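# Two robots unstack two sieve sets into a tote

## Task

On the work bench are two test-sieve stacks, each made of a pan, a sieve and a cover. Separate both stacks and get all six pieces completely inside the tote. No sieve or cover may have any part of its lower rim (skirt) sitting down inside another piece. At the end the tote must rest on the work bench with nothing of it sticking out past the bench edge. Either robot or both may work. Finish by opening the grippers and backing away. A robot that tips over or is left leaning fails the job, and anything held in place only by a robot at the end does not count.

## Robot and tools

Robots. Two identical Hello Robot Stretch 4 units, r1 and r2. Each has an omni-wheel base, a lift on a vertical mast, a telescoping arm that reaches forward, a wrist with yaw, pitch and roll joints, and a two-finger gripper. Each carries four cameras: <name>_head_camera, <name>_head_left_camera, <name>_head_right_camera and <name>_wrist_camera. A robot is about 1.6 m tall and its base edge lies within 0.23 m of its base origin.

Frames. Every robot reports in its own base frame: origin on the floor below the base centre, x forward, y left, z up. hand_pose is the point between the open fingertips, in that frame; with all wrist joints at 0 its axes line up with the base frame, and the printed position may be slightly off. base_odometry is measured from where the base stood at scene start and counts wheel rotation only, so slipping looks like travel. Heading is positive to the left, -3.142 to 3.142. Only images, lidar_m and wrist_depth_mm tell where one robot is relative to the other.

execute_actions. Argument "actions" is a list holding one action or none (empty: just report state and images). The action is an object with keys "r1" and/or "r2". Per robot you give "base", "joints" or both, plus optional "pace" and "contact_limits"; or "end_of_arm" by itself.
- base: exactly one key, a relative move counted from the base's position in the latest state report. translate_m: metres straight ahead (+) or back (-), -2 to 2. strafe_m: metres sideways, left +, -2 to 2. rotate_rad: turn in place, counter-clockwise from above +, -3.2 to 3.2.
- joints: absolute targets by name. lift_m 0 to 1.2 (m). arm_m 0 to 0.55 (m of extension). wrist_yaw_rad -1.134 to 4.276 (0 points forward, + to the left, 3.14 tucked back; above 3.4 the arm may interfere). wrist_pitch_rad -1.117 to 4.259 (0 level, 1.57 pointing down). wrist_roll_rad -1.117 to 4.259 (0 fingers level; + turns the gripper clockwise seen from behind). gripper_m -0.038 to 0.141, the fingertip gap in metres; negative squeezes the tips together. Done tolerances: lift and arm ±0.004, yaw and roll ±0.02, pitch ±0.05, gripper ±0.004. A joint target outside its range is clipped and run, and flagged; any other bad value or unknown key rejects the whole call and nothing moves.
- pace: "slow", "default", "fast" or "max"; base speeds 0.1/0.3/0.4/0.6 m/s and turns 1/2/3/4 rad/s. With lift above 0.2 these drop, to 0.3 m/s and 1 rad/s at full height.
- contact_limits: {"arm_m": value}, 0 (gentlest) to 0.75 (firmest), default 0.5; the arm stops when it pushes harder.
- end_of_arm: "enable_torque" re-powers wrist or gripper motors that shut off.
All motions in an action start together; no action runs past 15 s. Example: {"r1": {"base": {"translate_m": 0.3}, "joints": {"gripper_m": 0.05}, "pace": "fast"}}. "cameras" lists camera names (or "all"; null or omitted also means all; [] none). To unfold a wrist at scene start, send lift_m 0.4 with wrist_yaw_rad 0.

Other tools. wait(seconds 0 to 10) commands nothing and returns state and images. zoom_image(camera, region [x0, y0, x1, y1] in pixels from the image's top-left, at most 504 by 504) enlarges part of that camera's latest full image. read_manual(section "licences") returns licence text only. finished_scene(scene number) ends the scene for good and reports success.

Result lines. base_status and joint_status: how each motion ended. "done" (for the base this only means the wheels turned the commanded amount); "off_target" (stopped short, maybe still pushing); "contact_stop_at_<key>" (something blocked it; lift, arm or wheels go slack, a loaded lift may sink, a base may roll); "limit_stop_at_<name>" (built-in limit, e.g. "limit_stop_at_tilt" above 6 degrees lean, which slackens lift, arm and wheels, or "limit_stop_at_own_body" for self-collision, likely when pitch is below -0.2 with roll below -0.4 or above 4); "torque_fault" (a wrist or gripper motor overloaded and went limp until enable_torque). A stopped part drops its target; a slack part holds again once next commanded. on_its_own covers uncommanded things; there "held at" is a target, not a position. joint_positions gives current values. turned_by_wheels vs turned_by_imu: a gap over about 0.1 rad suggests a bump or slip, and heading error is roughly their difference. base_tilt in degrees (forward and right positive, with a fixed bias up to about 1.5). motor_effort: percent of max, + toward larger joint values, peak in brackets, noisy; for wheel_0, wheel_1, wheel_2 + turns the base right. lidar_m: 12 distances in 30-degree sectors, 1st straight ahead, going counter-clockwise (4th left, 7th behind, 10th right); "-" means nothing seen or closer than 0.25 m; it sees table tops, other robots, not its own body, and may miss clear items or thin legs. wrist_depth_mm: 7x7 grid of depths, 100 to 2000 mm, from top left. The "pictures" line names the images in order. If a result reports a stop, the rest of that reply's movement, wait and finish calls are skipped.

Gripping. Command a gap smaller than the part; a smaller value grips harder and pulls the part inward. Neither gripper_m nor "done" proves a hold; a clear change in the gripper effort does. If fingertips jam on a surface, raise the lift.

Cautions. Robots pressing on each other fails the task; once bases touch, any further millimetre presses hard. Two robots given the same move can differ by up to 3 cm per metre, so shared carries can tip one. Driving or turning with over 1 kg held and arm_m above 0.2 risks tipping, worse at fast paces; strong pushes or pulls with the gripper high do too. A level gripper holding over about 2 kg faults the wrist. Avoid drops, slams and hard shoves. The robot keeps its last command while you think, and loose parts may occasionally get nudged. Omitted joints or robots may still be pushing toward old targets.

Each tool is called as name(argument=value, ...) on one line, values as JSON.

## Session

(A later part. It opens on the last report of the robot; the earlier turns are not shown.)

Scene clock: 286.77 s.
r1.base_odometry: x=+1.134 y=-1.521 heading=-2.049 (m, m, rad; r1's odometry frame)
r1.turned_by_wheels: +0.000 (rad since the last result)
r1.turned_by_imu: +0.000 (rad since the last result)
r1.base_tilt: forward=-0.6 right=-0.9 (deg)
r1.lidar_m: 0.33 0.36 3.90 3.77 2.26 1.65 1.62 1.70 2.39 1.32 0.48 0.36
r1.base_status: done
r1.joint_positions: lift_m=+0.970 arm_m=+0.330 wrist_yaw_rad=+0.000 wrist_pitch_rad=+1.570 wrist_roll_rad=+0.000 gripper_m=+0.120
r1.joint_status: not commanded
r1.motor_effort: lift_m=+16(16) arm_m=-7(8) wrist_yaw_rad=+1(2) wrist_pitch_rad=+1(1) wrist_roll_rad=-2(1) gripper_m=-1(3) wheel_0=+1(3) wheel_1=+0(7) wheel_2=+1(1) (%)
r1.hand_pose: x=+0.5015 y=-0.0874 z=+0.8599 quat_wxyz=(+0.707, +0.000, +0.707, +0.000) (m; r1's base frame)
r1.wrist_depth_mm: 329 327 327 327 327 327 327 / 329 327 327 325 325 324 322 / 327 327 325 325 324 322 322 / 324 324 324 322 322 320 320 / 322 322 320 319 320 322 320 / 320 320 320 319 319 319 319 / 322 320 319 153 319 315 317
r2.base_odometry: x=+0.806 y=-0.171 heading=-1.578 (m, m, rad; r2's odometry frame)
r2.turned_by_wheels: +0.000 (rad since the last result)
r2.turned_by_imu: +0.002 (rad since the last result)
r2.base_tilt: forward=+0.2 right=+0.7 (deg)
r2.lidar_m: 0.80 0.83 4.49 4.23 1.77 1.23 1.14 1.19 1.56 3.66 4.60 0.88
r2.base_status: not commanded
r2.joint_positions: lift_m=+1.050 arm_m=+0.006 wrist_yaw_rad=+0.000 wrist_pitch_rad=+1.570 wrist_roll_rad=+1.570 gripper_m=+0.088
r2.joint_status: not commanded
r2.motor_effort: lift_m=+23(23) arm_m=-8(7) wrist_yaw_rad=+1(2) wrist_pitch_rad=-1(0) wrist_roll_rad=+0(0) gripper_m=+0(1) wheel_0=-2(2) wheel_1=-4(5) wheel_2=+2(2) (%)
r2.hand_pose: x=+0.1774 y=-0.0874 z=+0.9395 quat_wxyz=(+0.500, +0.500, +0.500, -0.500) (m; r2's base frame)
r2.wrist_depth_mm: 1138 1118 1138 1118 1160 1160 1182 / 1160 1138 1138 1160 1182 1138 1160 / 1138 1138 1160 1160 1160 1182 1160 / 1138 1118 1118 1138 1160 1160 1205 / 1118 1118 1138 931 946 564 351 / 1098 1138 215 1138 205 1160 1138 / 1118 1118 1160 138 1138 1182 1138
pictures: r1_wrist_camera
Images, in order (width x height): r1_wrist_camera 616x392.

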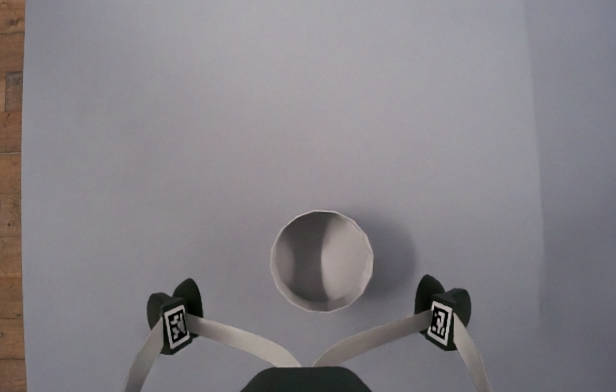

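execute_actions(actions=[{"r1":{"base":{"strafe_m":-0.01},"joints":{"lift_m":0.915}}}], cameras=[])

execute_actions(actions=[{"r1":{"joints":{"gripper_m":0.055}}}], cameras=["r1_wrist_camera"])

execute_actions(actions=[{"r1":{"joints":{"lift_m":1.08}}}], cameras=["r1_wrist_camera"])

execute_actions(actions=[{"r1":{"base":{"strafe_m":-0.436},"joints":{"wrist_roll_rad":1.57,"arm_m":0.435}}}], cameras=[])

execute_actions(actions=[{"r1":{"joints":{"lift_m":0.975}}}], cameras=["r1_wrist_camera"])

Scene clock: 300.43 s.
r1.base_odometry: x=+1.125 y=-1.516 heading=-2.049 (m, m, rad; r1's odometry frame)
r1.turned_by_wheels: +0.000 (rad since the last result)
r1.turned_by_imu: +0.001 (rad since the last result)
r1.base_tilt: forward=-0.6 right=-0.9 (deg)
r1.lidar_m: 0.33 0.37 3.91 3.78 2.25 1.66 1.62 1.69 2.36 1.31 0.49 0.37
r1.base_status: done
r1.joint_positions: lift_m=+0.915 arm_m=+0.330 wrist_yaw_rad=+0.000 wrist_pitch_rad=+1.570 wrist_roll_rad=+0.000 gripper_m=+0.120
r1.joint_status: all done
r1.motor_effort: lift_m=+16(16) arm_m=-7(7) wrist_yaw_rad=+2(1) wrist_pitch_rad=+1(1) wrist_roll_rad=+0(2) gripper_m=-1(0) wheel_0=+0(8) wheel_1=+0(6) wheel_2=+1(0) (%)
r1.hand_pose: x=+0.5015 y=-0.0874 z=+0.8050 quat_wxyz=(+0.707, +0.000, +0.707, +0.000) (m; r1's base frame)
r1.wrist_depth_mm: 273 272 273 272 271 271 270 / 272 272 271 270 270 270 268 / 271 271 268 268 267 267 268 / 268 268 268 267 266 267 266 / 268 267 267 264 265 266 265 / 267 266 265 264 264 264 263 / 266 266 264 153 264 263 262
r2.base_odometry: x=+0.806 y=-0.171 heading=-1.578 (m, m, rad; r2's odometry frame)
r2.turned_by_wheels: +0.000 (rad since the last result)
r2.turned_by_imu: +0.001 (rad since the last result)
r2.base_tilt: forward=+0.1 right=+0.6 (deg)
r2.lidar_m: 0.80 0.83 4.45 4.22 1.77 1.24 1.15 1.19 1.58 3.64 4.60 0.88
r2.base_status: not commanded
r2.joint_positions: lift_m=+1.050 arm_m=+0.006 wrist_yaw_rad=+0.000 wrist_pitch_rad=+1.570 wrist_roll_rad=+1.570 gripper_m=+0.088
r2.joint_status: not commanded
r2.motor_effort: lift_m=+23(23) arm_m=-8(8) wrist_yaw_rad=+2(1) wrist_pitch_rad=-1(0) wrist_roll_rad=+0(0) gripper_m=+0(1) wheel_0=-2(2) wheel_1=-4(5) wheel_2=+2(2) (%)
r2.hand_pose: x=+0.1774 y=-0.0874 z=+0.9395 quat_wxyz=(+0.500, +0.500, +0.500, -0.500) (m; r2's base frame)
r2.wrist_depth_mm: 1160 1138 1160 1160 1138 1182 1160 / 1138 1138 1160 1138 1138 1138 1138 / 1138 1118 1138 1138 1138 1182 1182 / 1138 1138 1138 1138 1160 1182 1160 / 1138 1138 1138 946 946 564 347 / 1118 1138 214 1138 205 1182 1160 / 1138 1138 1138 138 1138 1160 1160
pictures: none
No camera images: the call's "cameras" was empty. Leave "cameras" out to get every camera's image.

Scene clock: 301.97 s.
r1.base_odometry: x=+1.125 y=-1.516 heading=-2.049 (m, m, rad; r1's odometry frame)
r1.turned_by_wheels: +0.000 (rad since the last result)
r1.turned_by_imu: +0.000 (rad since the last result)
r1.base_tilt: forward=-0.6 right=-0.9 (deg)
r1.lidar_m: 0.33 0.36 3.91 3.79 2.26 1.67 1.61 1.69 2.38 1.32 0.48 0.36
r1.base_status: not commanded
r1.joint_positions: lift_m=+0.915 arm_m=+0.330 wrist_yaw_rad=+0.000 wrist_pitch_rad=+1.570 wrist_roll_rad=+0.000 gripper_m=+0.055
r1.joint_status: all done
r1.motor_effort: lift_m=+16(16) arm_m=-7(8) wrist_yaw_rad=+3(4) wrist_pitch_rad=+0(1) wrist_roll_rad=-2(1) gripper_m=-6(6) wheel_0=+0(1) wheel_1=+0(0) wheel_2=+1(1) (%)
r1.hand_pose: x=+0.5015 y=-0.0874 z=+0.8050 quat_wxyz=(+0.707, +0.000, +0.707, +0.000) (m; r1's base frame)
r1.wrist_depth_mm: 272 273 271 271 270 271 270 / 272 271 270 270 268 270 268 / 271 270 268 270 267 267 266 / 270 268 268 267 267 267 266 / 267 266 266 265 266 266 265 / 267 266 219 264 211 264 264 / 265 265 264 263 264 263 263
r2.base_odometry: x=+0.806 y=-0.171 heading=-1.578 (m, m, rad; r2's odometry frame)
r2.turned_by_wheels: +0.000 (rad since the last result)
r2.turned_by_imu: +0.000 (rad since the last result)
r2.base_tilt: forward=+0.0 right=+0.8 (deg)
r2.lidar_m: 0.80 0.85 4.49 4.20 1.76 1.25 1.14 1.20 1.55 3.65 4.64 0.86
r2.base_status: not commanded
r2.joint_positions: lift_m=+1.050 arm_m=+0.006 wrist_yaw_rad=+0.000 wrist_pitch_rad=+1.570 wrist_roll_rad=+1.570 gripper_m=+0.088
r2.joint_status: not commanded
r2.motor_effort: lift_m=+23(23) arm_m=-8(8) wrist_yaw_rad=+1(2) wrist_pitch_rad=+0(0) wrist_roll_rad=+0(0) gripper_m=-1(3) wheel_0=-2(2) wheel_1=-5(4) wheel_2=+2(2) (%)
r2.hand_pose: x=+0.1774 y=-0.0874 z=+0.9395 quat_wxyz=(+0.500, +0.500, +0.500, -0.500) (m; r2's base frame)
r2.wrist_depth_mm: 1138 1160 1160 1160 1138 1160 1160 / 1118 1138 1160 1160 1160 1182 1182 / 1118 1138 1138 1160 1138 1182 1160 / 1182 1138 1160 1138 1160 1160 1182 / 1138 1138 1160 960 960 580 347 / 1118 1118 214 1160 204 1182 1160 / 1160 1118 1160 138 1160 1160 1138
pictures: r1_wrist_camera
Images, in order (width x height): r1_wrist_camera 616x392.

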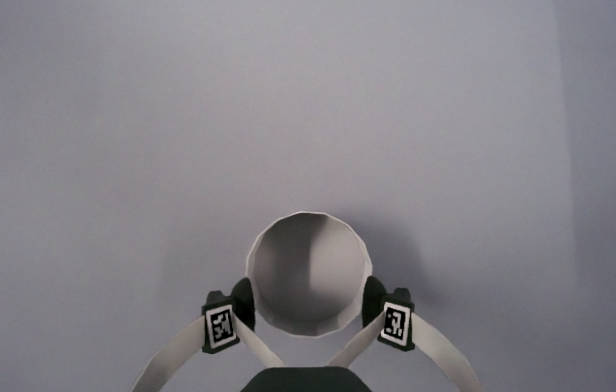

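Scene clock: 303.73 s.
r1.base_odometry: x=+1.125 y=-1.516 heading=-2.049 (m, m, rad; r1's odometry frame)
r1.turned_by_wheels: +0.000 (rad since the last result)
r1.turned_by_imu: +0.000 (rad since the last result)
r1.base_tilt: forward=-0.5 right=-0.9 (deg)
r1.lidar_m: 0.34 0.36 3.91 3.77 2.26 1.67 1.62 1.73 2.38 1.32 0.49 0.37
r1.base_status: not commanded
r1.joint_positions: lift_m=+1.080 arm_m=+0.330 wrist_yaw_rad=+0.000 wrist_pitch_rad=+1.570 wrist_roll_rad=+0.000 gripper_m=+0.055
r1.joint_status: all done
r1.motor_effort: lift_m=+22(25) arm_m=-7(8) wrist_yaw_rad=+2(2) wrist_pitch_rad=-1(0) wrist_roll_rad=-2(2) gripper_m=-4(8) wheel_0=+0(0) wheel_1=+0(0) wheel_2=+1(1) (%)
r1.hand_pose: x=+0.5015 y=-0.0874 z=+0.9695 quat_wxyz=(+0.707, +0.000, +0.707, +0.000) (m; r1's base frame)
r1.wrist_depth_mm: 1229 436 439 442 436 436 433 / 1205 439 439 436 436 433 433 / 1205 436 433 433 433 430 433 / 1205 433 433 433 433 430 430 / 1205 433 430 427 433 430 430 / 1229 430 212 430 211 430 427 / 1182 430 427 154 427 421 421
r2.base_odometry: x=+0.806 y=-0.171 heading=-1.578 (m, m, rad; r2's odometry frame)
r2.turned_by_wheels: +0.000 (rad since the last result)
r2.turned_by_imu: +0.001 (rad since the last result)
r2.base_tilt: forward=+0.1 right=+0.9 (deg)
r2.lidar_m: 0.80 0.85 4.50 4.21 1.77 1.24 1.16 1.18 1.55 3.65 4.58 0.85
r2.base_status: not commanded
r2.joint_positions: lift_m=+1.050 arm_m=+0.006 wrist_yaw_rad=+0.000 wrist_pitch_rad=+1.570 wrist_roll_rad=+1.570 gripper_m=+0.088
r2.joint_status: not commanded
r2.motor_effort: lift_m=+23(23) arm_m=-8(7) wrist_yaw_rad=+2(2) wrist_pitch_rad=+2(1) wrist_roll_rad=+0(0) gripper_m=-2(0) wheel_0=-2(2) wheel_1=-5(5) wheel_2=+2(2) (%)
r2.hand_pose: x=+0.1774 y=-0.0874 z=+0.9395 quat_wxyz=(+0.500, +0.500, +0.500, -0.500) (m; r2's base frame)
r2.wrist_depth_mm: 1138 1160 1138 1160 1160 1182 1182 / 1160 1118 1160 1138 1138 1160 1160 / 1138 1138 1160 1160 1160 1160 1182 / 1118 1138 1138 1138 1138 1138 1182 / 1118 1138 1138 946 946 569 349 / 1160 1138 215 1138 205 1138 1160 / 1118 1138 1098 138 1182 1138 1205
pictures: r1_wrist_camera
Images, in order (width x height): r1_wrist_camera 616x392.

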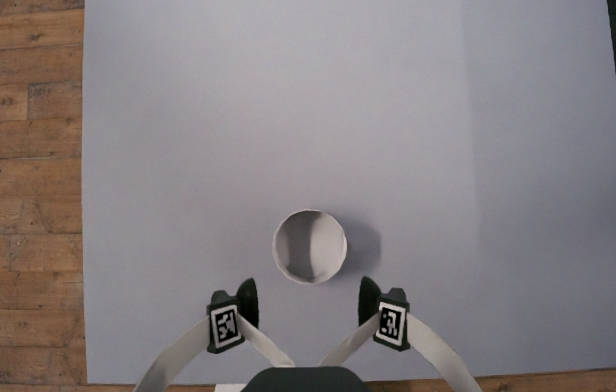

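Scene clock: 306.50 s.
r1.base_odometry: x=+0.738 y=-1.315 heading=-2.049 (m, m, rad; r1's odometry frame)
r1.turned_by_wheels: +0.000 (rad since the last result)
r1.turned_by_imu: -0.002 (rad since the last result)
r1.base_tilt: forward=-0.5 right=-0.8 (deg)
r1.lidar_m: 0.32 0.35 0.50 4.21 2.25 1.70 1.62 1.74 2.39 4.52 0.49 0.35
r1.base_status: done
r1.joint_positions: lift_m=+1.080 arm_m=+0.434 wrist_yaw_rad=+0.000 wrist_pitch_rad=+1.570 wrist_roll_rad=+1.570 gripper_m=+0.055
r1.joint_status: all done
r1.motor_effort: lift_m=+21(22) arm_m=+7(8) wrist_yaw_rad=+1(0) wrist_pitch_rad=+0(0) wrist_roll_rad=+1(5) gripper_m=-5(4) wheel_0=-1(6) wheel_1=+0(7) wheel_2=+1(1) (%)
r1.hand_pose: x=+0.6048 y=-0.0874 z=+0.9696 quat_wxyz=(+0.501, +0.500, +0.500, -0.499) (m; r1's base frame)
r1.wrist_depth_mm: 439 442 439 442 442 442 1229 / 357 366 355 364 397 439 1229 / 407 413 433 418 433 433 1205 / 418 427 430 430 430 433 991 / 413 424 424 427 427 430 991 / 402 424 212 424 211 427 976 / 340 336 382 154 424 427 1182
r2.base_odometry: x=+0.806 y=-0.171 heading=-1.578 (m, m, rad; r2's odometry frame)
r2.turned_by_wheels: +0.000 (rad since the last result)
r2.turned_by_imu: +0.001 (rad since the last result)
r2.base_tilt: forward=+0.3 right=+0.9 (deg)
r2.lidar_m: 0.80 0.83 4.47 4.22 1.77 1.22 1.15 1.19 1.53 3.64 4.59 0.85
r2.base_status: not commanded
r2.joint_positions: lift_m=+1.050 arm_m=+0.006 wrist_yaw_rad=+0.000 wrist_pitch_rad=+1.570 wrist_roll_rad=+1.570 gripper_m=+0.088
r2.joint_status: not commanded
r2.motor_effort: lift_m=+23(23) arm_m=-8(7) wrist_yaw_rad=+1(2) wrist_pitch_rad=+2(3) wrist_roll_rad=+0(0) gripper_m=+0(1) wheel_0=-2(2) wheel_1=-5(4) wheel_2=+2(2) (%)
r2.hand_pose: x=+0.1774 y=-0.0874 z=+0.9395 quat_wxyz=(+0.500, +0.500, +0.500, -0.500) (m; r2's base frame)
r2.wrist_depth_mm: 1138 1138 1138 1138 1160 1138 1182 / 1118 1138 1160 1160 1160 1160 1182 / 1138 1160 1160 1182 1182 1160 1138 / 1138 1138 1138 1160 1160 1160 1138 / 1138 1160 1138 946 960 564 349 / 1118 1160 214 1160 205 1138 1182 / 1098 1138 1160 138 1138 1160 1160
pictures: none
No camera images: the call's "cameras" was empty. Leave "cameras" out to get every camera's image.

Scene clock: 307.97 s.
r1.base_odometry: x=+0.738 y=-1.315 heading=-2.049 (m, m, rad; r1's odometry frame)
r1.turned_by_wheels: +0.000 (rad since the last result)
r1.turned_by_imu: +0.000 (rad since the last result)
r1.base_tilt: forward=-0.8 right=-0.8 (deg)
r1.lidar_m: 0.31 0.35 0.49 4.20 2.26 1.69 1.61 1.70 2.39 4.51 0.48 0.35
r1.base_status: not commanded
r1.joint_positions: lift_m=+0.975 arm_m=+0.434 wrist_yaw_rad=+0.000 wrist_pitch_rad=+1.570 wrist_roll_rad=+1.570 gripper_m=+0.055
r1.joint_status: all done
r1.motor_effort: lift_m=+16(15) arm_m=+8(8) wrist_yaw_rad=+3(1) wrist_pitch_rad=+1(0) wrist_roll_rad=+1(1) gripper_m=-1(5) wheel_0=-1(1) wheel_1=+0(0) wheel_2=+1(1) (%)
r1.hand_pose: x=+0.6048 y=-0.0874 z=+0.8650 quat_wxyz=(+0.501, +0.500, +0.500, -0.499) (m; r1's base frame)
r1.wrist_depth_mm: 244 244 244 252 245 334 334 / 301 307 329 329 290 334 334 / 309 306 327 310 293 330 332 / 324 324 325 325 310 330 329 / 320 324 322 324 319 327 327 / 320 300 212 320 211 325 325 / 294 283 245 154 241 322 324
r2.base_odometry: x=+0.806 y=-0.171 heading=-1.578 (m, m, rad; r2's odometry frame)
r2.turned_by_wheels: +0.000 (rad since the last result)
r2.turned_by_imu: +0.000 (rad since the last result)
r2.base_tilt: forward=+0.2 right=+1.0 (deg)
r2.lidar_m: 0.79 0.82 4.46 4.23 1.77 1.25 1.14 1.21 1.55 3.67 4.62 0.88
r2.base_status: not commanded
r2.joint_positions: lift_m=+1.050 arm_m=+0.006 wrist_yaw_rad=+0.000 wrist_pitch_rad=+1.570 wrist_roll_rad=+1.570 gripper_m=+0.088
r2.joint_status: not commanded
r2.motor_effort: lift_m=+23(23) arm_m=-8(8) wrist_yaw_rad=+2(2) wrist_pitch_rad=+0(1) wrist_roll_rad=+0(0) gripper_m=-2(0) wheel_0=-2(2) wheel_1=-5(4) wheel_2=+2(2) (%)
r2.hand_pose: x=+0.1774 y=-0.0874 z=+0.9395 quat_wxyz=(+0.500, +0.500, +0.500, -0.500) (m; r2's base frame)
r2.wrist_depth_mm: 1118 1118 1160 1160 1160 1182 1182 / 1138 1160 1160 1160 1160 1160 1160 / 1118 1138 1160 1160 1182 1160 1138 / 1138 1118 1138 1138 1160 1160 1182 / 1118 1138 1138 946 946 569 349 / 1118 1138 214 1138 204 1160 1160 / 1138 1138 1160 138 1138 1138 1138
pictures: r1_wrist_camera
Images, in order (width x height): r1_wrist_camera 616x392.

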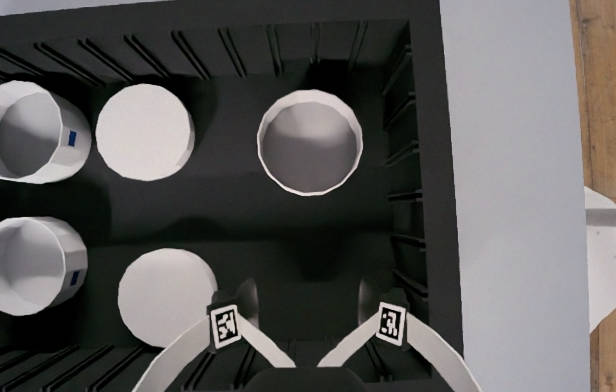

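execute_actions(actions=[{"r1":{"joints":{"lift_m":1.05,"gripper_m":0.12}}}], cameras=[])

execute_actions(actions=[{"r1":{"base":{"strafe_m":0.436},"joints":{"wrist_roll_rad":0,"arm_m":0.329}}}], cameras=[])

execute_actions(actions=[{"r1":{"joints":{"lift_m":0.903}}}], cameras=["r1_wrist_camera","r2_head_camera"])

zoom_image(camera="r2_head_camera", region=[260,220,330,280])

Scene clock: 317.10 s.
r1.base_odometry: x=+0.738 y=-1.315 heading=-2.049 (m, m, rad; r1's odometry frame)
r1.turned_by_wheels: +0.000 (rad since the last result)
r1.turned_by_imu: +0.001 (rad since the last result)
r1.base_tilt: forward=-0.6 right=-0.8 (deg)
r1.lidar_m: 0.33 0.35 0.49 4.22 2.25 1.69 1.62 1.71 2.37 4.50 0.48 0.36
r1.base_status: not commanded
r1.joint_positions: lift_m=+1.050 arm_m=+0.434 wrist_yaw_rad=+0.000 wrist_pitch_rad=+1.570 wrist_roll_rad=+1.570 gripper_m=+0.120
r1.joint_status: all done
r1.motor_effort: lift_m=+21(23) arm_m=+7(8) wrist_yaw_rad=+3(0) wrist_pitch_rad=+0(0) wrist_roll_rad=+2(1) gripper_m=-2(2) wheel_0=-1(1) wheel_1=+0(0) wheel_2=+1(1) (%)
r1.hand_pose: x=+0.6048 y=-0.0874 z=+0.9395 quat_wxyz=(+0.501, +0.500, +0.500, -0.499) (m; r1's base frame)
r1.wrist_depth_mm: 413 407 407 413 410 413 1182 / 320 332 351 364 342 407 1160 / 384 379 399 384 402 410 1182 / 397 399 402 399 402 404 960 / 392 397 397 399 373 402 931 / 392 394 373 397 312 399 931 / 310 309 309 153 309 397 1160
r2.base_odometry: x=+0.806 y=-0.171 heading=-1.578 (m, m, rad; r2's odometry frame)
r2.turned_by_wheels: +0.000 (rad since the last result)
r2.turned_by_imu: +0.001 (rad since the last result)
r2.base_tilt: forward=+0.3 right=+0.8 (deg)
r2.lidar_m: 0.80 0.82 4.48 4.22 1.74 1.25 1.12 1.21 1.56 3.66 4.61 0.86
r2.base_status: not commanded
r2.joint_positions: lift_m=+1.050 arm_m=+0.006 wrist_yaw_rad=+0.000 wrist_pitch_rad=+1.570 wrist_roll_rad=+1.570 gripper_m=+0.088
r2.joint_status: not commanded
r2.motor_effort: lift_m=+23(23) arm_m=-8(8) wrist_yaw_rad=+2(2) wrist_pitch_rad=-1(1) wrist_roll_rad=+0(0) gripper_m=-1(2) wheel_0=-2(2) wheel_1=-5(5) wheel_2=+2(2) (%)
r2.hand_pose: x=+0.1774 y=-0.0874 z=+0.9395 quat_wxyz=(+0.500, +0.500, +0.500, -0.500) (m; r2's base frame)
r2.wrist_depth_mm: 1118 1160 1160 1138 1160 1160 1160 / 1138 1160 1160 1160 1160 1160 1182 / 1160 1160 1205 1118 1160 1182 1182 / 1138 1160 1138 1160 1160 1160 1160 / 1138 1138 1118 931 946 569 349 / 1138 1138 215 1160 205 1182 1205 / 1138 1118 1138 138 1138 1160 1182
pictures: none
No camera images: the call's "cameras" was empty. Leave "cameras" out to get every camera's image.

Scene clock: 319.87 s.
r1.base_odometry: x=+1.125 y=-1.516 heading=-2.049 (m, m, rad; r1's odometry frame)
r1.turned_by_wheels: +0.000 (rad since the last result)
r1.turned_by_imu: +0.003 (rad since the last result)
r1.base_tilt: forward=-0.6 right=-0.9 (deg)
r1.lidar_m: 0.34 0.36 3.91 3.78 2.26 1.66 1.61 1.69 2.40 1.31 0.51 0.37
r1.base_status: done
r1.joint_positions: lift_m=+1.050 arm_m=+0.330 wrist_yaw_rad=+0.000 wrist_pitch_rad=+1.570 wrist_roll_rad=+0.000 gripper_m=+0.120
r1.joint_status: all done
r1.motor_effort: lift_m=+21(22) arm_m=-8(9) wrist_yaw_rad=+2(1) wrist_pitch_rad=+0(0) wrist_roll_rad=-1(4) gripper_m=-1(1) wheel_0=+1(8) wheel_1=-1(8) wheel_2=+1(1) (%)
r1.hand_pose: x=+0.5015 y=-0.0874 z=+0.9396 quat_wxyz=(+0.707, +0.000, +0.707, +0.000) (m; r1's base frame)
r1.wrist_depth_mm: 1182 410 407 407 404 404 402 / 1182 407 410 407 404 404 402 / 1182 404 404 404 404 399 402 / 1182 404 402 402 402 402 399 / 1160 402 402 399 399 397 397 / 1160 402 397 399 399 397 394 / 1138 397 399 153 397 394 397
r2.base_odometry: x=+0.806 y=-0.171 heading=-1.578 (m, m, rad; r2's odometry frame)
r2.turned_by_wheels: +0.000 (rad since the last result)
r2.turned_by_imu: +0.001 (rad since the last result)
r2.base_tilt: forward=+0.3 right=+1.0 (deg)
r2.lidar_m: 0.80 0.83 4.50 4.21 1.74 1.24 1.14 1.19 1.56 3.66 4.63 0.87
r2.base_status: not commanded
r2.joint_positions: lift_m=+1.050 arm_m=+0.006 wrist_yaw_rad=+0.000 wrist_pitch_rad=+1.570 wrist_roll_rad=+1.570 gripper_m=+0.088
r2.joint_status: not commanded
r2.motor_effort: lift_m=+24(23) arm_m=-7(8) wrist_yaw_rad=+1(2) wrist_pitch_rad=+2(2) wrist_roll_rad=+0(0) gripper_m=-2(2) wheel_0=-2(2) wheel_1=-5(5) wheel_2=+2(2) (%)
r2.hand_pose: x=+0.1774 y=-0.0874 z=+0.9395 quat_wxyz=(+0.500, +0.500, +0.500, -0.500) (m; r2's base frame)
r2.wrist_depth_mm: 1160 1160 1160 1160 1138 1160 1182 / 1138 1138 1160 1160 1160 1182 1160 / 1118 1138 1138 1160 1182 1160 1182 / 1118 1138 1118 1160 1182 1160 1160 / 1160 1160 1138 946 931 569 347 / 1138 1118 215 1138 205 1138 1160 / 1138 1138 1160 138 1138 1160 1160
pictures: none
No camera images: the call's "cameras" was empty. Leave "cameras" out to get every camera's image.

Scene clock: 321.57 s.
r1.base_odometry: x=+1.125 y=-1.516 heading=-2.049 (m, m, rad; r1's odometry frame)
r1.turned_by_wheels: +0.000 (rad since the last result)
r1.turned_by_imu: +0.000 (rad since the last result)
r1.base_tilt: forward=-0.7 right=-1.0 (deg)
r1.lidar_m: 0.33 0.36 3.92 3.79 2.28 1.65 1.61 1.71 2.37 1.34 0.49 0.38
r1.base_status: not commanded
r1.joint_positions: lift_m=+0.903 arm_m=+0.330 wrist_yaw_rad=+0.000 wrist_pitch_rad=+1.570 wrist_roll_rad=+0.000 gripper_m=+0.120
r1.joint_status: all done
r1.motor_effort: lift_m=+16(16) arm_m=-7(8) wrist_yaw_rad=+3(1) wrist_pitch_rad=+0(0) wrist_roll_rad=-2(1) gripper_m=-2(2) wheel_0=+1(1) wheel_1=-1(1) wheel_2=+1(1) (%)
r1.hand_pose: x=+0.5015 y=-0.0874 z=+0.7929 quat_wxyz=(+0.707, +0.000, +0.707, +0.000) (m; r1's base frame)
r1.wrist_depth_mm: 262 260 258 259 258 258 257 / 259 259 258 257 257 257 257 / 258 258 256 256 255 255 254 / 256 256 257 256 255 254 254 / 256 255 254 252 254 254 252 / 255 254 252 251 227 252 252 / 254 252 252 153 251 251 250
r2.base_odometry: x=+0.806 y=-0.171 heading=-1.578 (m, m, rad; r2's odometry frame)
r2.turned_by_wheels: +0.000 (rad since the last result)
r2.turned_by_imu: +0.001 (rad since the last result)
r2.base_tilt: forward=+0.2 right=+0.8 (deg)
r2.lidar_m: 0.81 0.84 4.47 4.22 1.78 1.23 1.15 1.20 1.55 3.65 4.62 0.84
r2.base_status: not commanded
r2.joint_positions: lift_m=+1.050 arm_m=+0.006 wrist_yaw_rad=+0.000 wrist_pitch_rad=+1.570 wrist_roll_rad=+1.570 gripper_m=+0.088
r2.joint_status: not commanded
r2.motor_effort: lift_m=+23(23) arm_m=-8(8) wrist_yaw_rad=+2(1) wrist_pitch_rad=+2(1) wrist_roll_rad=+0(0) gripper_m=-2(0) wheel_0=-2(2) wheel_1=-5(4) wheel_2=+2(2) (%)
r2.hand_pose: x=+0.1774 y=-0.0874 z=+0.9395 quat_wxyz=(+0.500, +0.500, +0.500, -0.500) (m; r2's base frame)
r2.wrist_depth_mm: 1118 1160 1138 1160 1160 1160 1160 / 1138 1160 1138 1160 1138 1160 1160 / 1138 1160 1160 1160 1160 1138 1138 / 1160 1160 1138 1138 1160 1160 1182 / 1138 1138 1138 931 931 564 349 / 1098 1160 215 1138 205 1182 1182 / 1138 1138 1118 138 1160 1182 1160
pictures: r1_wrist_camera, r2_head_camera
Images, in order (width x height): r1_wrist_camera 616x392, r2_head_camera 420x560.

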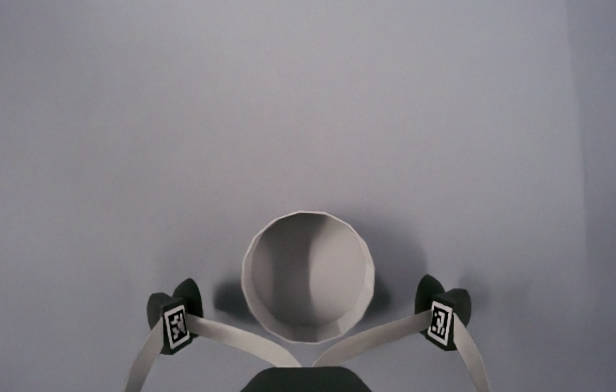

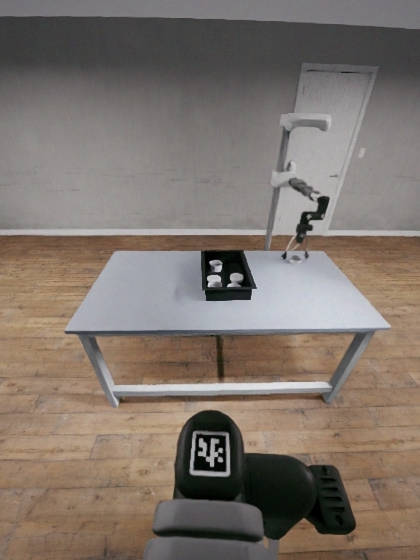

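Region (260, 220, 330, 280) of r2_head_camera's 420x560 image, scaled by 7.200, with more detail than that image has; it fills the top 432 rows of this view, and the rest is white.

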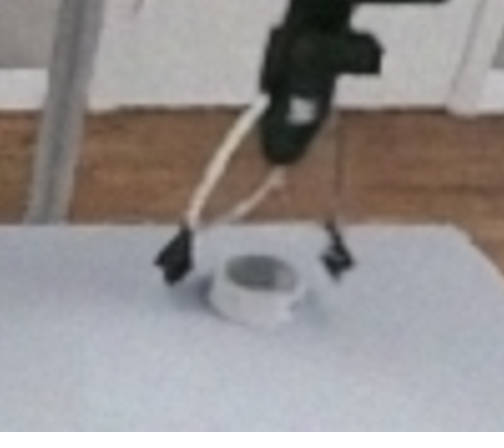

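execute_actions(actions=[{"r1":{"joints":{"gripper_m":0.052}}}], cameras=["r1_wrist_camera"])

execute_actions(actions=[{"r1":{"joints":{"lift_m":1.08}}}], cameras=["r1_wrist_camera"])

Scene clock: 325.80 s.
r1.base_odometry: x=+1.125 y=-1.516 heading=-2.049 (m, m, rad; r1's odometry frame)
r1.turned_by_wheels: +0.000 (rad since the last result)
r1.turned_by_imu: +0.001 (rad since the last result)
r1.base_tilt: forward=-0.6 right=-0.7 (deg)
r1.lidar_m: 0.35 0.37 3.90 3.78 2.30 1.65 1.62 1.71 2.39 1.30 0.50 0.37
r1.base_status: not commanded
r1.joint_positions: lift_m=+0.903 arm_m=+0.330 wrist_yaw_rad=+0.000 wrist_pitch_rad=+1.570 wrist_roll_rad=+0.000 gripper_m=+0.052
r1.joint_status: all done
r1.motor_effort: lift_m=+16(16) arm_m=-8(8) wrist_yaw_rad=+1(2) wrist_pitch_rad=+2(0) wrist_roll_rad=-1(1) gripper_m=-14(13) wheel_0=+1(1) wheel_1=-1(1) wheel_2=+2(2) (%)
r1.hand_pose: x=+0.5015 y=-0.0874 z=+0.7929 quat_wxyz=(+0.707, +0.000, +0.707, +0.000) (m; r1's base frame)
r1.wrist_depth_mm: 260 260 259 259 258 257 257 / 258 258 258 257 257 256 256 / 257 257 257 257 256 255 254 / 257 257 255 255 255 253 254 / 256 255 254 250 254 253 253 / 255 253 212 249 210 252 251 / 254 253 252 252 252 250 251
r2.base_odometry: x=+0.806 y=-0.171 heading=-1.578 (m, m, rad; r2's odometry frame)
r2.turned_by_wheels: +0.000 (rad since the last result)
r2.turned_by_imu: +0.001 (rad since the last result)
r2.base_tilt: forward=+0.1 right=+0.6 (deg)
r2.lidar_m: 0.81 0.84 4.48 4.21 1.75 1.24 1.15 1.19 1.55 3.64 4.58 0.87
r2.base_status: not commanded
r2.joint_positions: lift_m=+1.050 arm_m=+0.006 wrist_yaw_rad=+0.000 wrist_pitch_rad=+1.570 wrist_roll_rad=+1.570 gripper_m=+0.088
r2.joint_status: not commanded
r2.motor_effort: lift_m=+24(23) arm_m=-7(8) wrist_yaw_rad=+1(2) wrist_pitch_rad=+1(1) wrist_roll_rad=+0(0) gripper_m=-2(0) wheel_0=-2(2) wheel_1=-5(4) wheel_2=+2(2) (%)
r2.hand_pose: x=+0.1774 y=-0.0874 z=+0.9395 quat_wxyz=(+0.500, +0.500, +0.500, -0.500) (m; r2's base frame)
r2.wrist_depth_mm: 1160 1160 1138 1160 1160 1182 1182 / 1138 1160 1138 1160 1182 1160 1160 / 1118 1138 1138 1138 1160 1160 1160 / 1118 1138 1160 1138 1160 1160 1182 / 1118 1138 1138 946 931 569 345 / 1118 1138 214 1138 205 1160 1160 / 1118 1118 1118 138 1138 1160 1160
pictures: r1_wrist_camera
Images, in order (width x height): r1_wrist_camera 616x392.

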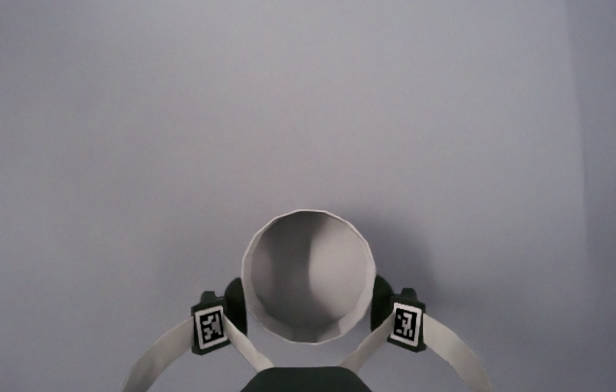

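Scene clock: 327.63 s.
r1.base_odometry: x=+1.125 y=-1.516 heading=-2.049 (m, m, rad; r1's odometry frame)
r1.turned_by_wheels: +0.000 (rad since the last result)
r1.turned_by_imu: +0.000 (rad since the last result)
r1.base_tilt: forward=-0.6 right=-0.7 (deg)
r1.lidar_m: 0.34 0.36 3.92 3.78 2.24 1.65 1.62 1.72 2.37 1.32 0.51 0.36
r1.base_status: not commanded
r1.joint_positions: lift_m=+1.080 arm_m=+0.330 wrist_yaw_rad=+0.000 wrist_pitch_rad=+1.570 wrist_roll_rad=+0.000 gripper_m=+0.052
r1.joint_status: all done
r1.motor_effort: lift_m=+22(26) arm_m=-7(8) wrist_yaw_rad=+1(2) wrist_pitch_rad=+0(0) wrist_roll_rad=-2(2) gripper_m=-15(14) wheel_0=+1(1) wheel_1=-1(1) wheel_2=+1(1) (%)
r1.hand_pose: x=+0.5015 y=-0.0874 z=+0.9695 quat_wxyz=(+0.707, +0.000, +0.707, +0.000) (m; r1's base frame)
r1.wrist_depth_mm: 1229 439 436 436 436 436 433 / 1229 439 439 436 436 433 433 / 1205 436 436 436 433 433 430 / 1205 436 433 433 433 430 430 / 1205 433 430 251 430 427 427 / 1182 430 212 248 211 427 424 / 1205 427 427 427 424 424 424
r2.base_odometry: x=+0.806 y=-0.171 heading=-1.578 (m, m, rad; r2's odometry frame)
r2.turned_by_wheels: +0.000 (rad since the last result)
r2.turned_by_imu: +0.001 (rad since the last result)
r2.base_tilt: forward=+0.1 right=+0.8 (deg)
r2.lidar_m: 0.81 0.84 4.47 4.22 1.77 1.24 1.14 1.19 1.54 3.64 4.60 0.85
r2.base_status: not commanded
r2.joint_positions: lift_m=+1.050 arm_m=+0.006 wrist_yaw_rad=+0.000 wrist_pitch_rad=+1.570 wrist_roll_rad=+1.570 gripper_m=+0.088
r2.joint_status: not commanded
r2.motor_effort: lift_m=+23(23) arm_m=-7(8) wrist_yaw_rad=+2(1) wrist_pitch_rad=+1(1) wrist_roll_rad=+0(0) gripper_m=-2(1) wheel_0=-2(2) wheel_1=-4(4) wheel_2=+2(2) (%)
r2.hand_pose: x=+0.1774 y=-0.0874 z=+0.9395 quat_wxyz=(+0.500, +0.500, +0.500, -0.500) (m; r2's base frame)
r2.wrist_depth_mm: 1118 1160 1138 1138 1160 1182 1160 / 1160 1160 1118 1138 1160 1160 1182 / 1138 1138 1160 1138 1160 1160 1160 / 1138 1138 1138 1160 1138 1138 1138 / 1118 1138 1160 946 946 564 349 / 1138 1118 215 1160 206 1138 1182 / 1118 1138 1118 138 1160 1160 1160
pictures: r1_wrist_camera
Images, in order (width x height): r1_wrist_camera 616x392.

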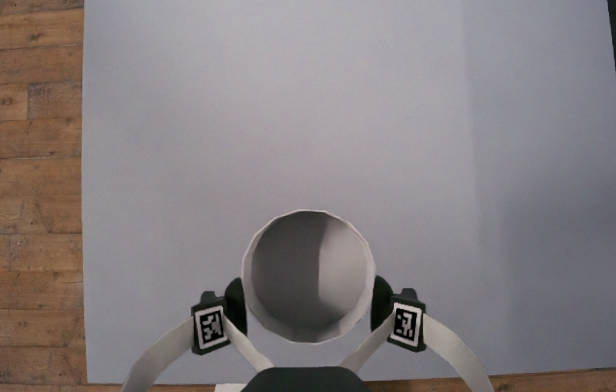

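Held. Release height ≈0.908.

execute_actions(actions=[{"r1":{"base":{"strafe_m":-0.433},"joints":{"wrist_roll_rad":1.57,"arm_m":0.435}}}], cameras=[])

execute_actions(actions=[{"r1":{"joints":{"lift_m":0.965}}}], cameras=["r1_wrist_camera"])

Scene clock: 334.83 s.
r1.base_odometry: x=+0.741 y=-1.317 heading=-2.049 (m, m, rad; r1's odometry frame)
r1.turned_by_wheels: +0.000 (rad since the last result)
r1.turned_by_imu: -0.001 (rad since the last result)
r1.base_tilt: forward=-0.5 right=-0.9 (deg)
r1.lidar_m: 0.33 0.35 0.51 4.21 2.26 1.69 1.61 1.72 2.40 4.51 0.47 0.35
r1.base_status: done
r1.joint_positions: lift_m=+1.080 arm_m=+0.434 wrist_yaw_rad=+0.000 wrist_pitch_rad=+1.570 wrist_roll_rad=+1.570 gripper_m=+0.052
r1.joint_status: all done
r1.motor_effort: lift_m=+21(22) arm_m=+8(8) wrist_yaw_rad=+1(2) wrist_pitch_rad=-1(0) wrist_roll_rad=+1(4) gripper_m=-15(13) wheel_0=-2(9) wheel_1=+1(7) wheel_2=+1(3) (%)
r1.hand_pose: x=+0.6048 y=-0.0874 z=+0.9695 quat_wxyz=(+0.501, +0.500, +0.500, -0.499) (m; r1's base frame)
r1.wrist_depth_mm: 436 442 439 439 439 442 1205 / 353 366 359 373 397 439 1205 / 407 413 430 413 430 436 1205 / 418 430 430 427 424 433 991 / 413 430 404 250 353 430 960 / 399 424 213 248 211 424 976 / 377 338 382 338 424 424 1182
r2.base_odometry: x=+0.806 y=-0.171 heading=-1.578 (m, m, rad; r2's odometry frame)
r2.turned_by_wheels: +0.000 (rad since the last result)
r2.turned_by_imu: +0.002 (rad since the last result)
r2.base_tilt: forward=+0.2 right=+1.0 (deg)
r2.lidar_m: 0.79 0.84 4.49 4.23 1.74 1.25 1.16 1.20 1.57 3.63 4.63 0.87
r2.base_status: not commanded
r2.joint_positions: lift_m=+1.050 arm_m=+0.006 wrist_yaw_rad=+0.000 wrist_pitch_rad=+1.570 wrist_roll_rad=+1.570 gripper_m=+0.088
r2.joint_status: not commanded
r2.motor_effort: lift_m=+24(23) arm_m=-8(8) wrist_yaw_rad=+1(3) wrist_pitch_rad=+1(2) wrist_roll_rad=+0(1) gripper_m=-1(0) wheel_0=-2(2) wheel_1=-5(5) wheel_2=+2(2) (%)
r2.hand_pose: x=+0.1774 y=-0.0874 z=+0.9395 quat_wxyz=(+0.500, +0.500, +0.500, -0.500) (m; r2's base frame)
r2.wrist_depth_mm: 1160 1138 1160 1160 1160 1182 1138 / 1138 1138 1160 1160 1160 1160 1160 / 1138 1160 1160 1118 1138 1160 1182 / 1138 1160 1160 1138 1138 1138 1182 / 1118 1138 1138 946 931 564 347 / 1138 1118 215 1138 205 1160 1138 / 1138 1160 1138 138 1138 1138 1138
pictures: none
No camera images: the call's "cameras" was empty. Leave "cameras" out to get every camera's image.

Scene clock: 336.37 s.
r1.base_odometry: x=+0.741 y=-1.317 heading=-2.049 (m, m, rad; r1's odometry frame)
r1.turned_by_wheels: +0.000 (rad since the last result)
r1.turned_by_imu: +0.000 (rad since the last result)
r1.base_tilt: forward=-0.6 right=-0.9 (deg)
r1.lidar_m: 0.33 0.36 0.49 4.22 2.27 1.69 1.62 1.69 2.38 4.49 0.48 0.36
r1.base_status: not commanded
r1.joint_positions: lift_m=+0.965 arm_m=+0.434 wrist_yaw_rad=+0.000 wrist_pitch_rad=+1.570 wrist_roll_rad=+1.570 gripper_m=+0.052
r1.joint_status: all done
r1.motor_effort: lift_m=+16(20) arm_m=+7(7) wrist_yaw_rad=+0(2) wrist_pitch_rad=-1(0) wrist_roll_rad=+1(1) gripper_m=-14(13) wheel_0=-2(2) wheel_1=+1(1) wheel_2=+1(1) (%)
r1.hand_pose: x=+0.6048 y=-0.0874 z=+0.8549 quat_wxyz=(+0.501, +0.500, +0.500, -0.499) (m; r1's base frame)
r1.wrist_depth_mm: 237 247 251 257 243 325 325 / 300 296 319 317 285 324 322 / 300 296 315 300 289 320 320 / 314 315 314 315 310 319 319 / 310 312 312 251 276 317 317 / 309 290 213 247 211 315 312 / 285 254 234 260 229 312 314
r2.base_odometry: x=+0.806 y=-0.171 heading=-1.578 (m, m, rad; r2's odometry frame)
r2.turned_by_wheels: +0.000 (rad since the last result)
r2.turned_by_imu: +0.000 (rad since the last result)
r2.base_tilt: forward=+0.2 right=+0.8 (deg)
r2.lidar_m: 0.79 0.83 4.52 4.21 1.75 1.25 1.14 1.18 1.55 3.64 4.60 0.84
r2.base_status: not commanded
r2.joint_positions: lift_m=+1.050 arm_m=+0.006 wrist_yaw_rad=+0.000 wrist_pitch_rad=+1.570 wrist_roll_rad=+1.570 gripper_m=+0.088
r2.joint_status: not commanded
r2.motor_effort: lift_m=+24(23) arm_m=-8(8) wrist_yaw_rad=+2(0) wrist_pitch_rad=+0(0) wrist_roll_rad=+0(0) gripper_m=-3(1) wheel_0=-2(2) wheel_1=-5(4) wheel_2=+2(2) (%)
r2.hand_pose: x=+0.1774 y=-0.0874 z=+0.9395 quat_wxyz=(+0.500, +0.500, +0.500, -0.500) (m; r2's base frame)
r2.wrist_depth_mm: 1160 1160 1138 1160 1160 1182 1182 / 1160 1138 1182 1160 1160 1138 1160 / 1138 1160 1160 1160 1160 1182 1182 / 1118 1118 1138 1160 1182 1160 1160 / 1118 1138 1160 931 946 564 351 / 1118 1160 216 1138 204 1138 1138 / 1138 1138 1160 138 1138 1160 1118
pictures: r1_wrist_camera
Images, in order (width x height): r1_wrist_camera 616x392.

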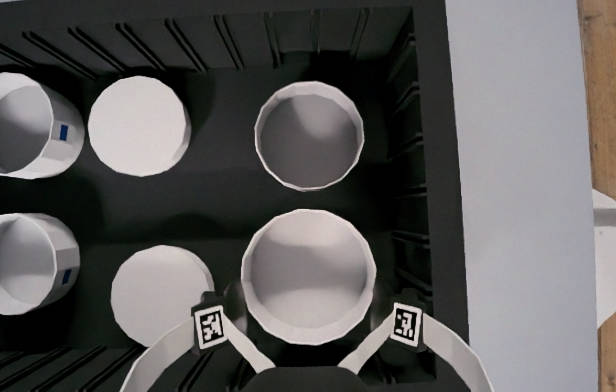

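execute_actions(actions=[{"r1":{"joints":{"lift_m":0.908},"pace":"slow"}}], cameras=[])

execute_actions(actions=[{"r1":{"joints":{"gripper_m":0.082}}}], cameras=["r1_wrist_camera"])

execute_actions(actions=[{"r1":{"joints":{"lift_m":1.05}}}], cameras=["r1_wrist_camera"])

execute_actions(actions=[{"r1":{"joints":{"arm_m":0.005},"base":{"translate_m":-0.4}}}], cameras=["r1_head_camera","r2_head_camera"])

zoom_image(camera="r2_head_camera", region=[180,230,280,320])

Scene clock: 345.93 s.
r1.base_odometry: x=+0.741 y=-1.317 heading=-2.049 (m, m, rad; r1's odometry frame)
r1.turned_by_wheels: +0.000 (rad since the last result)
r1.turned_by_imu: +0.001 (rad since the last result)
r1.base_tilt: forward=-0.7 right=-0.9 (deg)
r1.lidar_m: 0.32 0.35 0.51 4.20 2.25 1.69 1.61 1.72 2.38 4.52 0.47 0.36
r1.base_status: not commanded
r1.joint_positions: lift_m=+0.908 arm_m=+0.434 wrist_yaw_rad=+0.000 wrist_pitch_rad=+1.570 wrist_roll_rad=+1.570 gripper_m=+0.052
r1.joint_status: all done
r1.motor_effort: lift_m=+16(18) arm_m=+8(7) wrist_yaw_rad=+0(2) wrist_pitch_rad=-1(0) wrist_roll_rad=+1(2) gripper_m=-14(13) wheel_0=-2(2) wheel_1=+1(1) wheel_2=+1(1) (%)
r1.hand_pose: x=+0.6048 y=-0.0874 z=+0.7979 quat_wxyz=(+0.501, +0.500, +0.500, -0.499) (m; r1's base frame)
r1.wrist_depth_mm: 237 243 251 252 243 179 267 / 239 239 262 243 254 175 266 / 238 238 259 242 242 178 264 / 258 258 259 257 257 173 262 / 255 256 256 251 256 172 259 / 254 232 213 248 211 172 258 / 254 232 234 254 230 170 256
r2.base_odometry: x=+0.806 y=-0.171 heading=-1.578 (m, m, rad; r2's odometry frame)
r2.turned_by_wheels: +0.000 (rad since the last result)
r2.turned_by_imu: +0.001 (rad since the last result)
r2.base_tilt: forward=+0.1 right=+0.8 (deg)
r2.lidar_m: 0.80 0.80 4.50 4.20 1.78 1.22 1.15 1.20 1.57 3.64 4.60 0.87
r2.base_status: not commanded
r2.joint_positions: lift_m=+1.050 arm_m=+0.006 wrist_yaw_rad=+0.000 wrist_pitch_rad=+1.570 wrist_roll_rad=+1.570 gripper_m=+0.088
r2.joint_status: not commanded
r2.motor_effort: lift_m=+23(23) arm_m=-7(8) wrist_yaw_rad=+1(2) wrist_pitch_rad=+1(0) wrist_roll_rad=+0(0) gripper_m=-1(1) wheel_0=-2(2) wheel_1=-5(5) wheel_2=+2(2) (%)
r2.hand_pose: x=+0.1774 y=-0.0874 z=+0.9395 quat_wxyz=(+0.500, +0.500, +0.500, -0.500) (m; r2's base frame)
r2.wrist_depth_mm: 1138 1160 1160 1160 1138 1160 1182 / 1138 1160 1138 1160 1160 1160 1160 / 1160 1160 1138 1160 1182 1160 1160 / 1160 1138 1138 1182 1160 1160 1182 / 1138 1138 1160 931 946 564 347 / 1138 1118 214 1138 206 1160 1138 / 1118 1118 1160 138 1182 1138 1138
pictures: none
No camera images: the call's "cameras" was empty. Leave "cameras" out to get every camera's image.

Scene clock: 347.03 s.
r1.base_odometry: x=+0.741 y=-1.317 heading=-2.049 (m, m, rad; r1's odometry frame)
r1.turned_by_wheels: +0.000 (rad since the last result)
r1.turned_by_imu: +0.000 (rad since the last result)
r1.base_tilt: forward=-0.5 right=-0.8 (deg)
r1.lidar_m: 0.33 0.35 0.50 4.19 2.24 1.68 1.60 1.70 2.38 4.52 0.50 0.35
r1.base_status: not commanded
r1.joint_positions: lift_m=+0.908 arm_m=+0.434 wrist_yaw_rad=+0.000 wrist_pitch_rad=+1.569 wrist_roll_rad=+1.570 gripper_m=+0.082
r1.joint_status: all done
r1.motor_effort: lift_m=+16(16) arm_m=+7(7) wrist_yaw_rad=+2(0) wrist_pitch_rad=+2(2) wrist_roll_rad=+1(2) gripper_m=-4(10) wheel_0=-2(2) wheel_1=+1(1) wheel_2=+1(1) (%)
r1.hand_pose: x=+0.6050 y=-0.0874 z=+0.7979 quat_wxyz=(+0.501, +0.500, +0.500, -0.499) (m; r1's base frame)
r1.wrist_depth_mm: 239 241 251 251 242 176 266 / 240 240 262 244 253 175 265 / 241 238 260 242 244 178 264 / 257 257 258 259 258 173 263 / 255 257 257 255 257 172 259 / 255 233 217 254 211 173 257 / 253 232 241 152 236 170 257
r2.base_odometry: x=+0.806 y=-0.171 heading=-1.578 (m, m, rad; r2's odometry frame)
r2.turned_by_wheels: +0.000 (rad since the last result)
r2.turned_by_imu: +0.000 (rad since the last result)
r2.base_tilt: forward=+0.3 right=+0.8 (deg)
r2.lidar_m: 0.79 0.82 4.47 4.21 1.75 1.25 1.14 1.18 1.54 3.63 4.62 0.88
r2.base_status: not commanded
r2.joint_positions: lift_m=+1.050 arm_m=+0.006 wrist_yaw_rad=+0.000 wrist_pitch_rad=+1.570 wrist_roll_rad=+1.570 gripper_m=+0.088
r2.joint_status: not commanded
r2.motor_effort: lift_m=+23(23) arm_m=-8(8) wrist_yaw_rad=+2(1) wrist_pitch_rad=+0(2) wrist_roll_rad=+0(0) gripper_m=-1(1) wheel_0=-2(2) wheel_1=-5(5) wheel_2=+2(2) (%)
r2.hand_pose: x=+0.1774 y=-0.0874 z=+0.9395 quat_wxyz=(+0.500, +0.500, +0.500, -0.500) (m; r2's base frame)
r2.wrist_depth_mm: 1160 1182 1160 1138 1182 1182 1160 / 1138 1138 1160 1118 1160 1160 1182 / 1138 1160 1138 1138 1160 1160 1182 / 1138 1160 1160 1160 1138 1160 1160 / 1118 1138 1138 946 931 569 349 / 1138 1098 214 1182 206 1160 1160 / 1098 1138 1118 138 1138 1138 1138
pictures: r1_wrist_camera
Images, in order (width x height): r1_wrist_camera 616x392.

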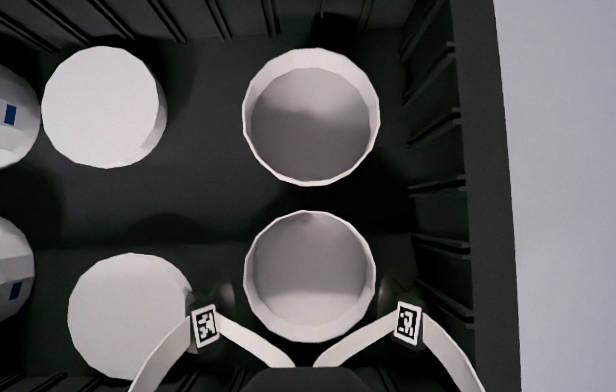

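Scene clock: 348.70 s.
r1.base_odometry: x=+0.741 y=-1.317 heading=-2.049 (m, m, rad; r1's odometry frame)
r1.turned_by_wheels: +0.000 (rad since the last result)
r1.turned_by_imu: +0.000 (rad since the last result)
r1.base_tilt: forward=-0.6 right=-0.9 (deg)
r1.lidar_m: 0.32 0.35 0.49 4.22 2.24 1.67 1.61 1.72 2.37 4.51 0.48 0.35
r1.base_status: not commanded
r1.joint_positions: lift_m=+1.050 arm_m=+0.434 wrist_yaw_rad=+0.000 wrist_pitch_rad=+1.570 wrist_roll_rad=+1.570 gripper_m=+0.082
r1.joint_status: all done
r1.motor_effort: lift_m=+22(25) arm_m=+7(8) wrist_yaw_rad=+1(1) wrist_pitch_rad=+0(2) wrist_roll_rad=+2(1) gripper_m=-2(2) wheel_0=-2(2) wheel_1=+1(1) wheel_2=+1(1) (%)
r1.hand_pose: x=+0.6049 y=-0.0874 z=+0.9395 quat_wxyz=(+0.501, +0.500, +0.500, -0.499) (m; r1's base frame)
r1.wrist_depth_mm: 410 410 413 410 413 410 1182 / 325 342 357 377 349 410 1182 / 382 379 399 384 402 407 1160 / 399 399 399 399 399 404 960 / 394 397 397 394 375 399 946 / 392 392 216 394 213 397 931 / 307 309 307 149 394 394 1138
r2.base_odometry: x=+0.806 y=-0.171 heading=-1.578 (m, m, rad; r2's odometry frame)
r2.turned_by_wheels: +0.000 (rad since the last result)
r2.turned_by_imu: +0.001 (rad since the last result)
r2.base_tilt: forward=+0.1 right=+0.9 (deg)
r2.lidar_m: 0.81 0.84 4.47 4.21 1.74 1.22 1.16 1.18 1.57 3.63 4.59 0.86
r2.base_status: not commanded
r2.joint_positions: lift_m=+1.050 arm_m=+0.006 wrist_yaw_rad=+0.000 wrist_pitch_rad=+1.570 wrist_roll_rad=+1.570 gripper_m=+0.088
r2.joint_status: not commanded
r2.motor_effort: lift_m=+24(23) arm_m=-8(8) wrist_yaw_rad=+2(2) wrist_pitch_rad=+1(1) wrist_roll_rad=+0(0) gripper_m=-1(1) wheel_0=-2(2) wheel_1=-5(4) wheel_2=+2(2) (%)
r2.hand_pose: x=+0.1774 y=-0.0874 z=+0.9395 quat_wxyz=(+0.500, +0.500, +0.500, -0.500) (m; r2's base frame)
r2.wrist_depth_mm: 1160 1138 1160 1160 1182 1160 1182 / 1138 1138 1160 1160 1160 1160 1138 / 1138 1138 1138 1138 1138 1160 1182 / 1160 1138 1138 1138 1160 1138 1160 / 1098 1118 1118 946 931 574 349 / 1118 1160 214 1160 205 1160 1160 / 1118 1118 1138 138 1160 1138 1138
pictures: r1_wrist_camera
Images, in order (width x height): r1_wrist_camera 616x392.

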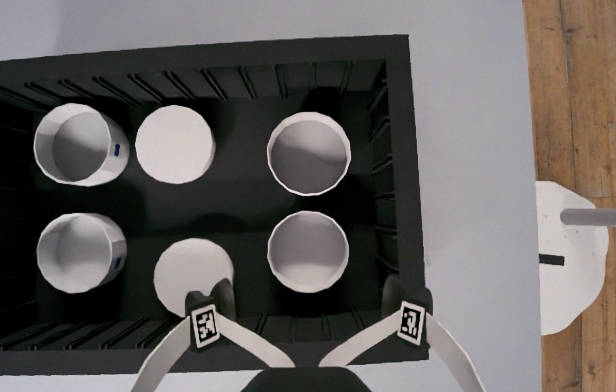

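Scene clock: 351.50 s.
r1.base_odometry: x=+0.925 y=-0.962 heading=-2.049 (m, m, rad; r1's odometry frame)
r1.turned_by_wheels: +0.000 (rad since the last result)
r1.turned_by_imu: +0.002 (rad since the last result)
r1.base_tilt: forward=-0.5 right=-0.7 (deg)
r1.lidar_m: 0.73 0.77 4.37 4.23 1.70 1.28 1.22 1.30 1.82 4.51 1.06 0.76
r1.base_status: done
r1.joint_positions: lift_m=+1.050 arm_m=+0.006 wrist_yaw_rad=+0.000 wrist_pitch_rad=+1.570 wrist_roll_rad=+1.570 gripper_m=+0.082
r1.joint_status: all done
r1.motor_effort: lift_m=+22(22) arm_m=-8(12) wrist_yaw_rad=+1(0) wrist_pitch_rad=-1(1) wrist_roll_rad=+1(1) gripper_m=-3(2) wheel_0=+0(6) wheel_1=+0(4) wheel_2=-1(9) (%)
r1.hand_pose: x=+0.1774 y=-0.0874 z=+0.9395 quat_wxyz=(+0.500, +0.500, +0.500, -0.500) (m; r1's base frame)
r1.wrist_depth_mm: 1182 1182 1182 1182 1182 1182 1205 / 1182 1160 1160 1182 1160 1205 1182 / 1160 1160 1182 1205 1160 1205 1182 / 1160 1160 1160 1160 976 1182 1160 / 1160 1160 1160 946 946 960 364 / 1160 1160 216 1160 213 1160 1138 / 1138 1160 1160 149 1138 1118 1160
r2.base_odometry: x=+0.806 y=-0.171 heading=-1.578 (m, m, rad; r2's odometry frame)
r2.turned_by_wheels: +0.000 (rad since the last result)
r2.turned_by_imu: +0.001 (rad since the last result)
r2.base_tilt: forward=+0.3 right=+0.8 (deg)
r2.lidar_m: 0.79 0.83 4.49 4.23 1.78 1.21 1.15 1.19 1.56 3.62 4.62 0.87
r2.base_status: not commanded
r2.joint_positions: lift_m=+1.050 arm_m=+0.006 wrist_yaw_rad=+0.000 wrist_pitch_rad=+1.570 wrist_roll_rad=+1.570 gripper_m=+0.088
r2.joint_status: not commanded
r2.motor_effort: lift_m=+23(23) arm_m=-8(8) wrist_yaw_rad=+1(0) wrist_pitch_rad=-1(0) wrist_roll_rad=+0(0) gripper_m=-3(2) wheel_0=-2(2) wheel_1=-5(5) wheel_2=+2(2) (%)
r2.hand_pose: x=+0.1774 y=-0.0874 z=+0.9395 quat_wxyz=(+0.500, +0.500, +0.500, -0.500) (m; r2's base frame)
r2.wrist_depth_mm: 1138 1160 1118 1138 1160 1160 1182 / 1138 1160 1138 1160 1138 1182 1182 / 1138 1138 1160 1138 1138 1182 1160 / 1138 1160 1118 1138 1160 1160 1160 / 1138 1118 1138 931 931 569 349 / 1138 1138 215 1138 205 1160 1160 / 1118 1118 1138 138 1138 1138 1138
pictures: r1_head_camera, r2_head_camera
Images, in order (width x height): r1_head_camera 420x560, r2_head_camera 420x560.

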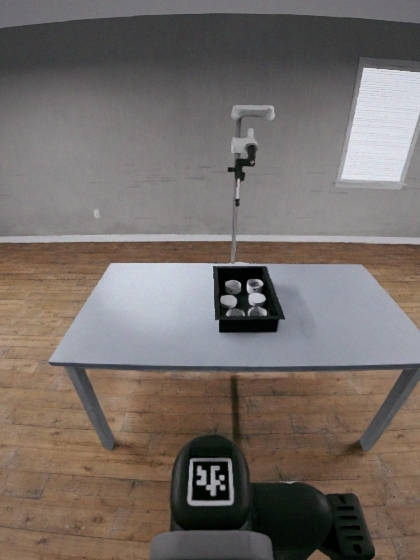

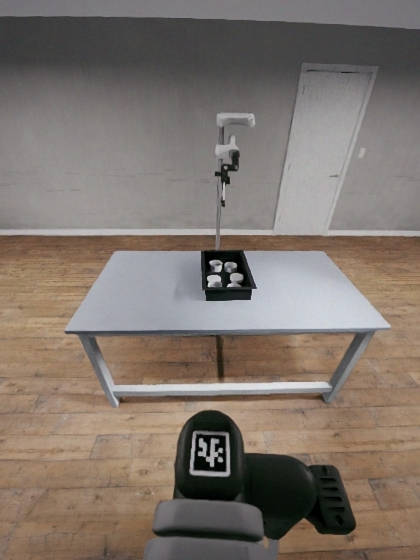

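Region (180, 230, 280, 320) of r2_head_camera's 420x560 image, scaled by 5.040, with more detail than that image has; it fills the top 454 rows of this view, and the rest is white.

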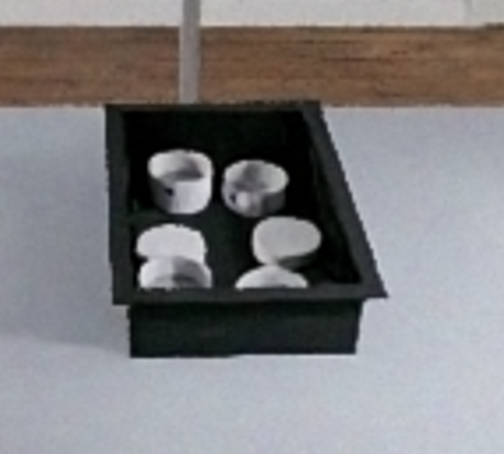

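execute_actions(actions=[], cameras=[])

Scene clock: 353.73 s.
r1.base_odometry: x=+0.925 y=-0.962 heading=-2.049 (m, m, rad; r1's odometry frame)
r1.turned_by_wheels: +0.000 (rad since the last result)
r1.turned_by_imu: +0.000 (rad since the last result)
r1.base_tilt: forward=-0.7 right=-0.9 (deg)
r1.lidar_m: 0.72 0.76 4.35 4.22 1.67 1.28 1.22 1.30 1.79 4.52 1.06 0.76
r1.base_status: done
r1.joint_positions: lift_m=+1.050 arm_m=+0.006 wrist_yaw_rad=+0.000 wrist_pitch_rad=+1.570 wrist_roll_rad=+1.570 gripper_m=+0.082
r1.joint_status: all done
r1.motor_effort: lift_m=+22(22) arm_m=-8(12) wrist_yaw_rad=+3(0) wrist_pitch_rad=-1(1) wrist_roll_rad=+0(1) gripper_m=-3(2) wheel_0=+0(6) wheel_1=+0(4) wheel_2=-1(9) (%)
r1.hand_pose: x=+0.1774 y=-0.0874 z=+0.9395 quat_wxyz=(+0.500, +0.500, +0.500, -0.500) (m; r1's base frame)
r1.wrist_depth_mm: 1182 1205 1182 1182 1182 1182 1182 / 1160 1182 1182 1160 1182 1182 1182 / 1182 1160 1160 1182 1182 1160 1182 / 1138 1160 1160 1160 976 1160 1182 / 1160 1160 1160 946 946 960 362 / 1138 1138 216 1138 213 1160 1160 / 1118 1160 1138 149 1138 1138 1138
r2.base_odometry: x=+0.806 y=-0.171 heading=-1.578 (m, m, rad; r2's odometry frame)
r2.turned_by_wheels: +0.000 (rad since the last result)
r2.turned_by_imu: +0.001 (rad since the last result)
r2.base_tilt: forward=+0.2 right=+0.9 (deg)
r2.lidar_m: 0.79 0.85 4.47 4.20 1.77 1.24 1.14 1.20 1.57 3.61 4.59 0.86
r2.base_status: not commanded
r2.joint_positions: lift_m=+1.050 arm_m=+0.006 wrist_yaw_rad=+0.000 wrist_pitch_rad=+1.570 wrist_roll_rad=+1.570 gripper_m=+0.088
r2.joint_status: not commanded
r2.motor_effort: lift_m=+23(23) arm_m=-8(8) wrist_yaw_rad=+3(0) wrist_pitch_rad=+1(0) wrist_roll_rad=+0(0) gripper_m=-1(2) wheel_0=-2(2) wheel_1=-5(5) wheel_2=+2(2) (%)
r2.hand_pose: x=+0.1774 y=-0.0874 z=+0.9395 quat_wxyz=(+0.500, +0.500, +0.500, -0.500) (m; r2's base frame)
r2.wrist_depth_mm: 1118 1138 1160 1138 1160 1182 1160 / 1160 1138 1160 1160 1182 1160 1205 / 1160 1138 1160 1160 1160 1160 1138 / 1160 1138 1160 1182 1160 1182 1138 / 1118 1138 1160 946 931 564 347 / 1138 1160 215 1138 205 1138 1160 / 1118 1138 1118 138 1160 1138 1182
pictures: none
No camera images: the call's "cameras" was empty. Leave "cameras" out to get every camera's image.

finished_scene(scene=2)

The scene is finished: the task was done.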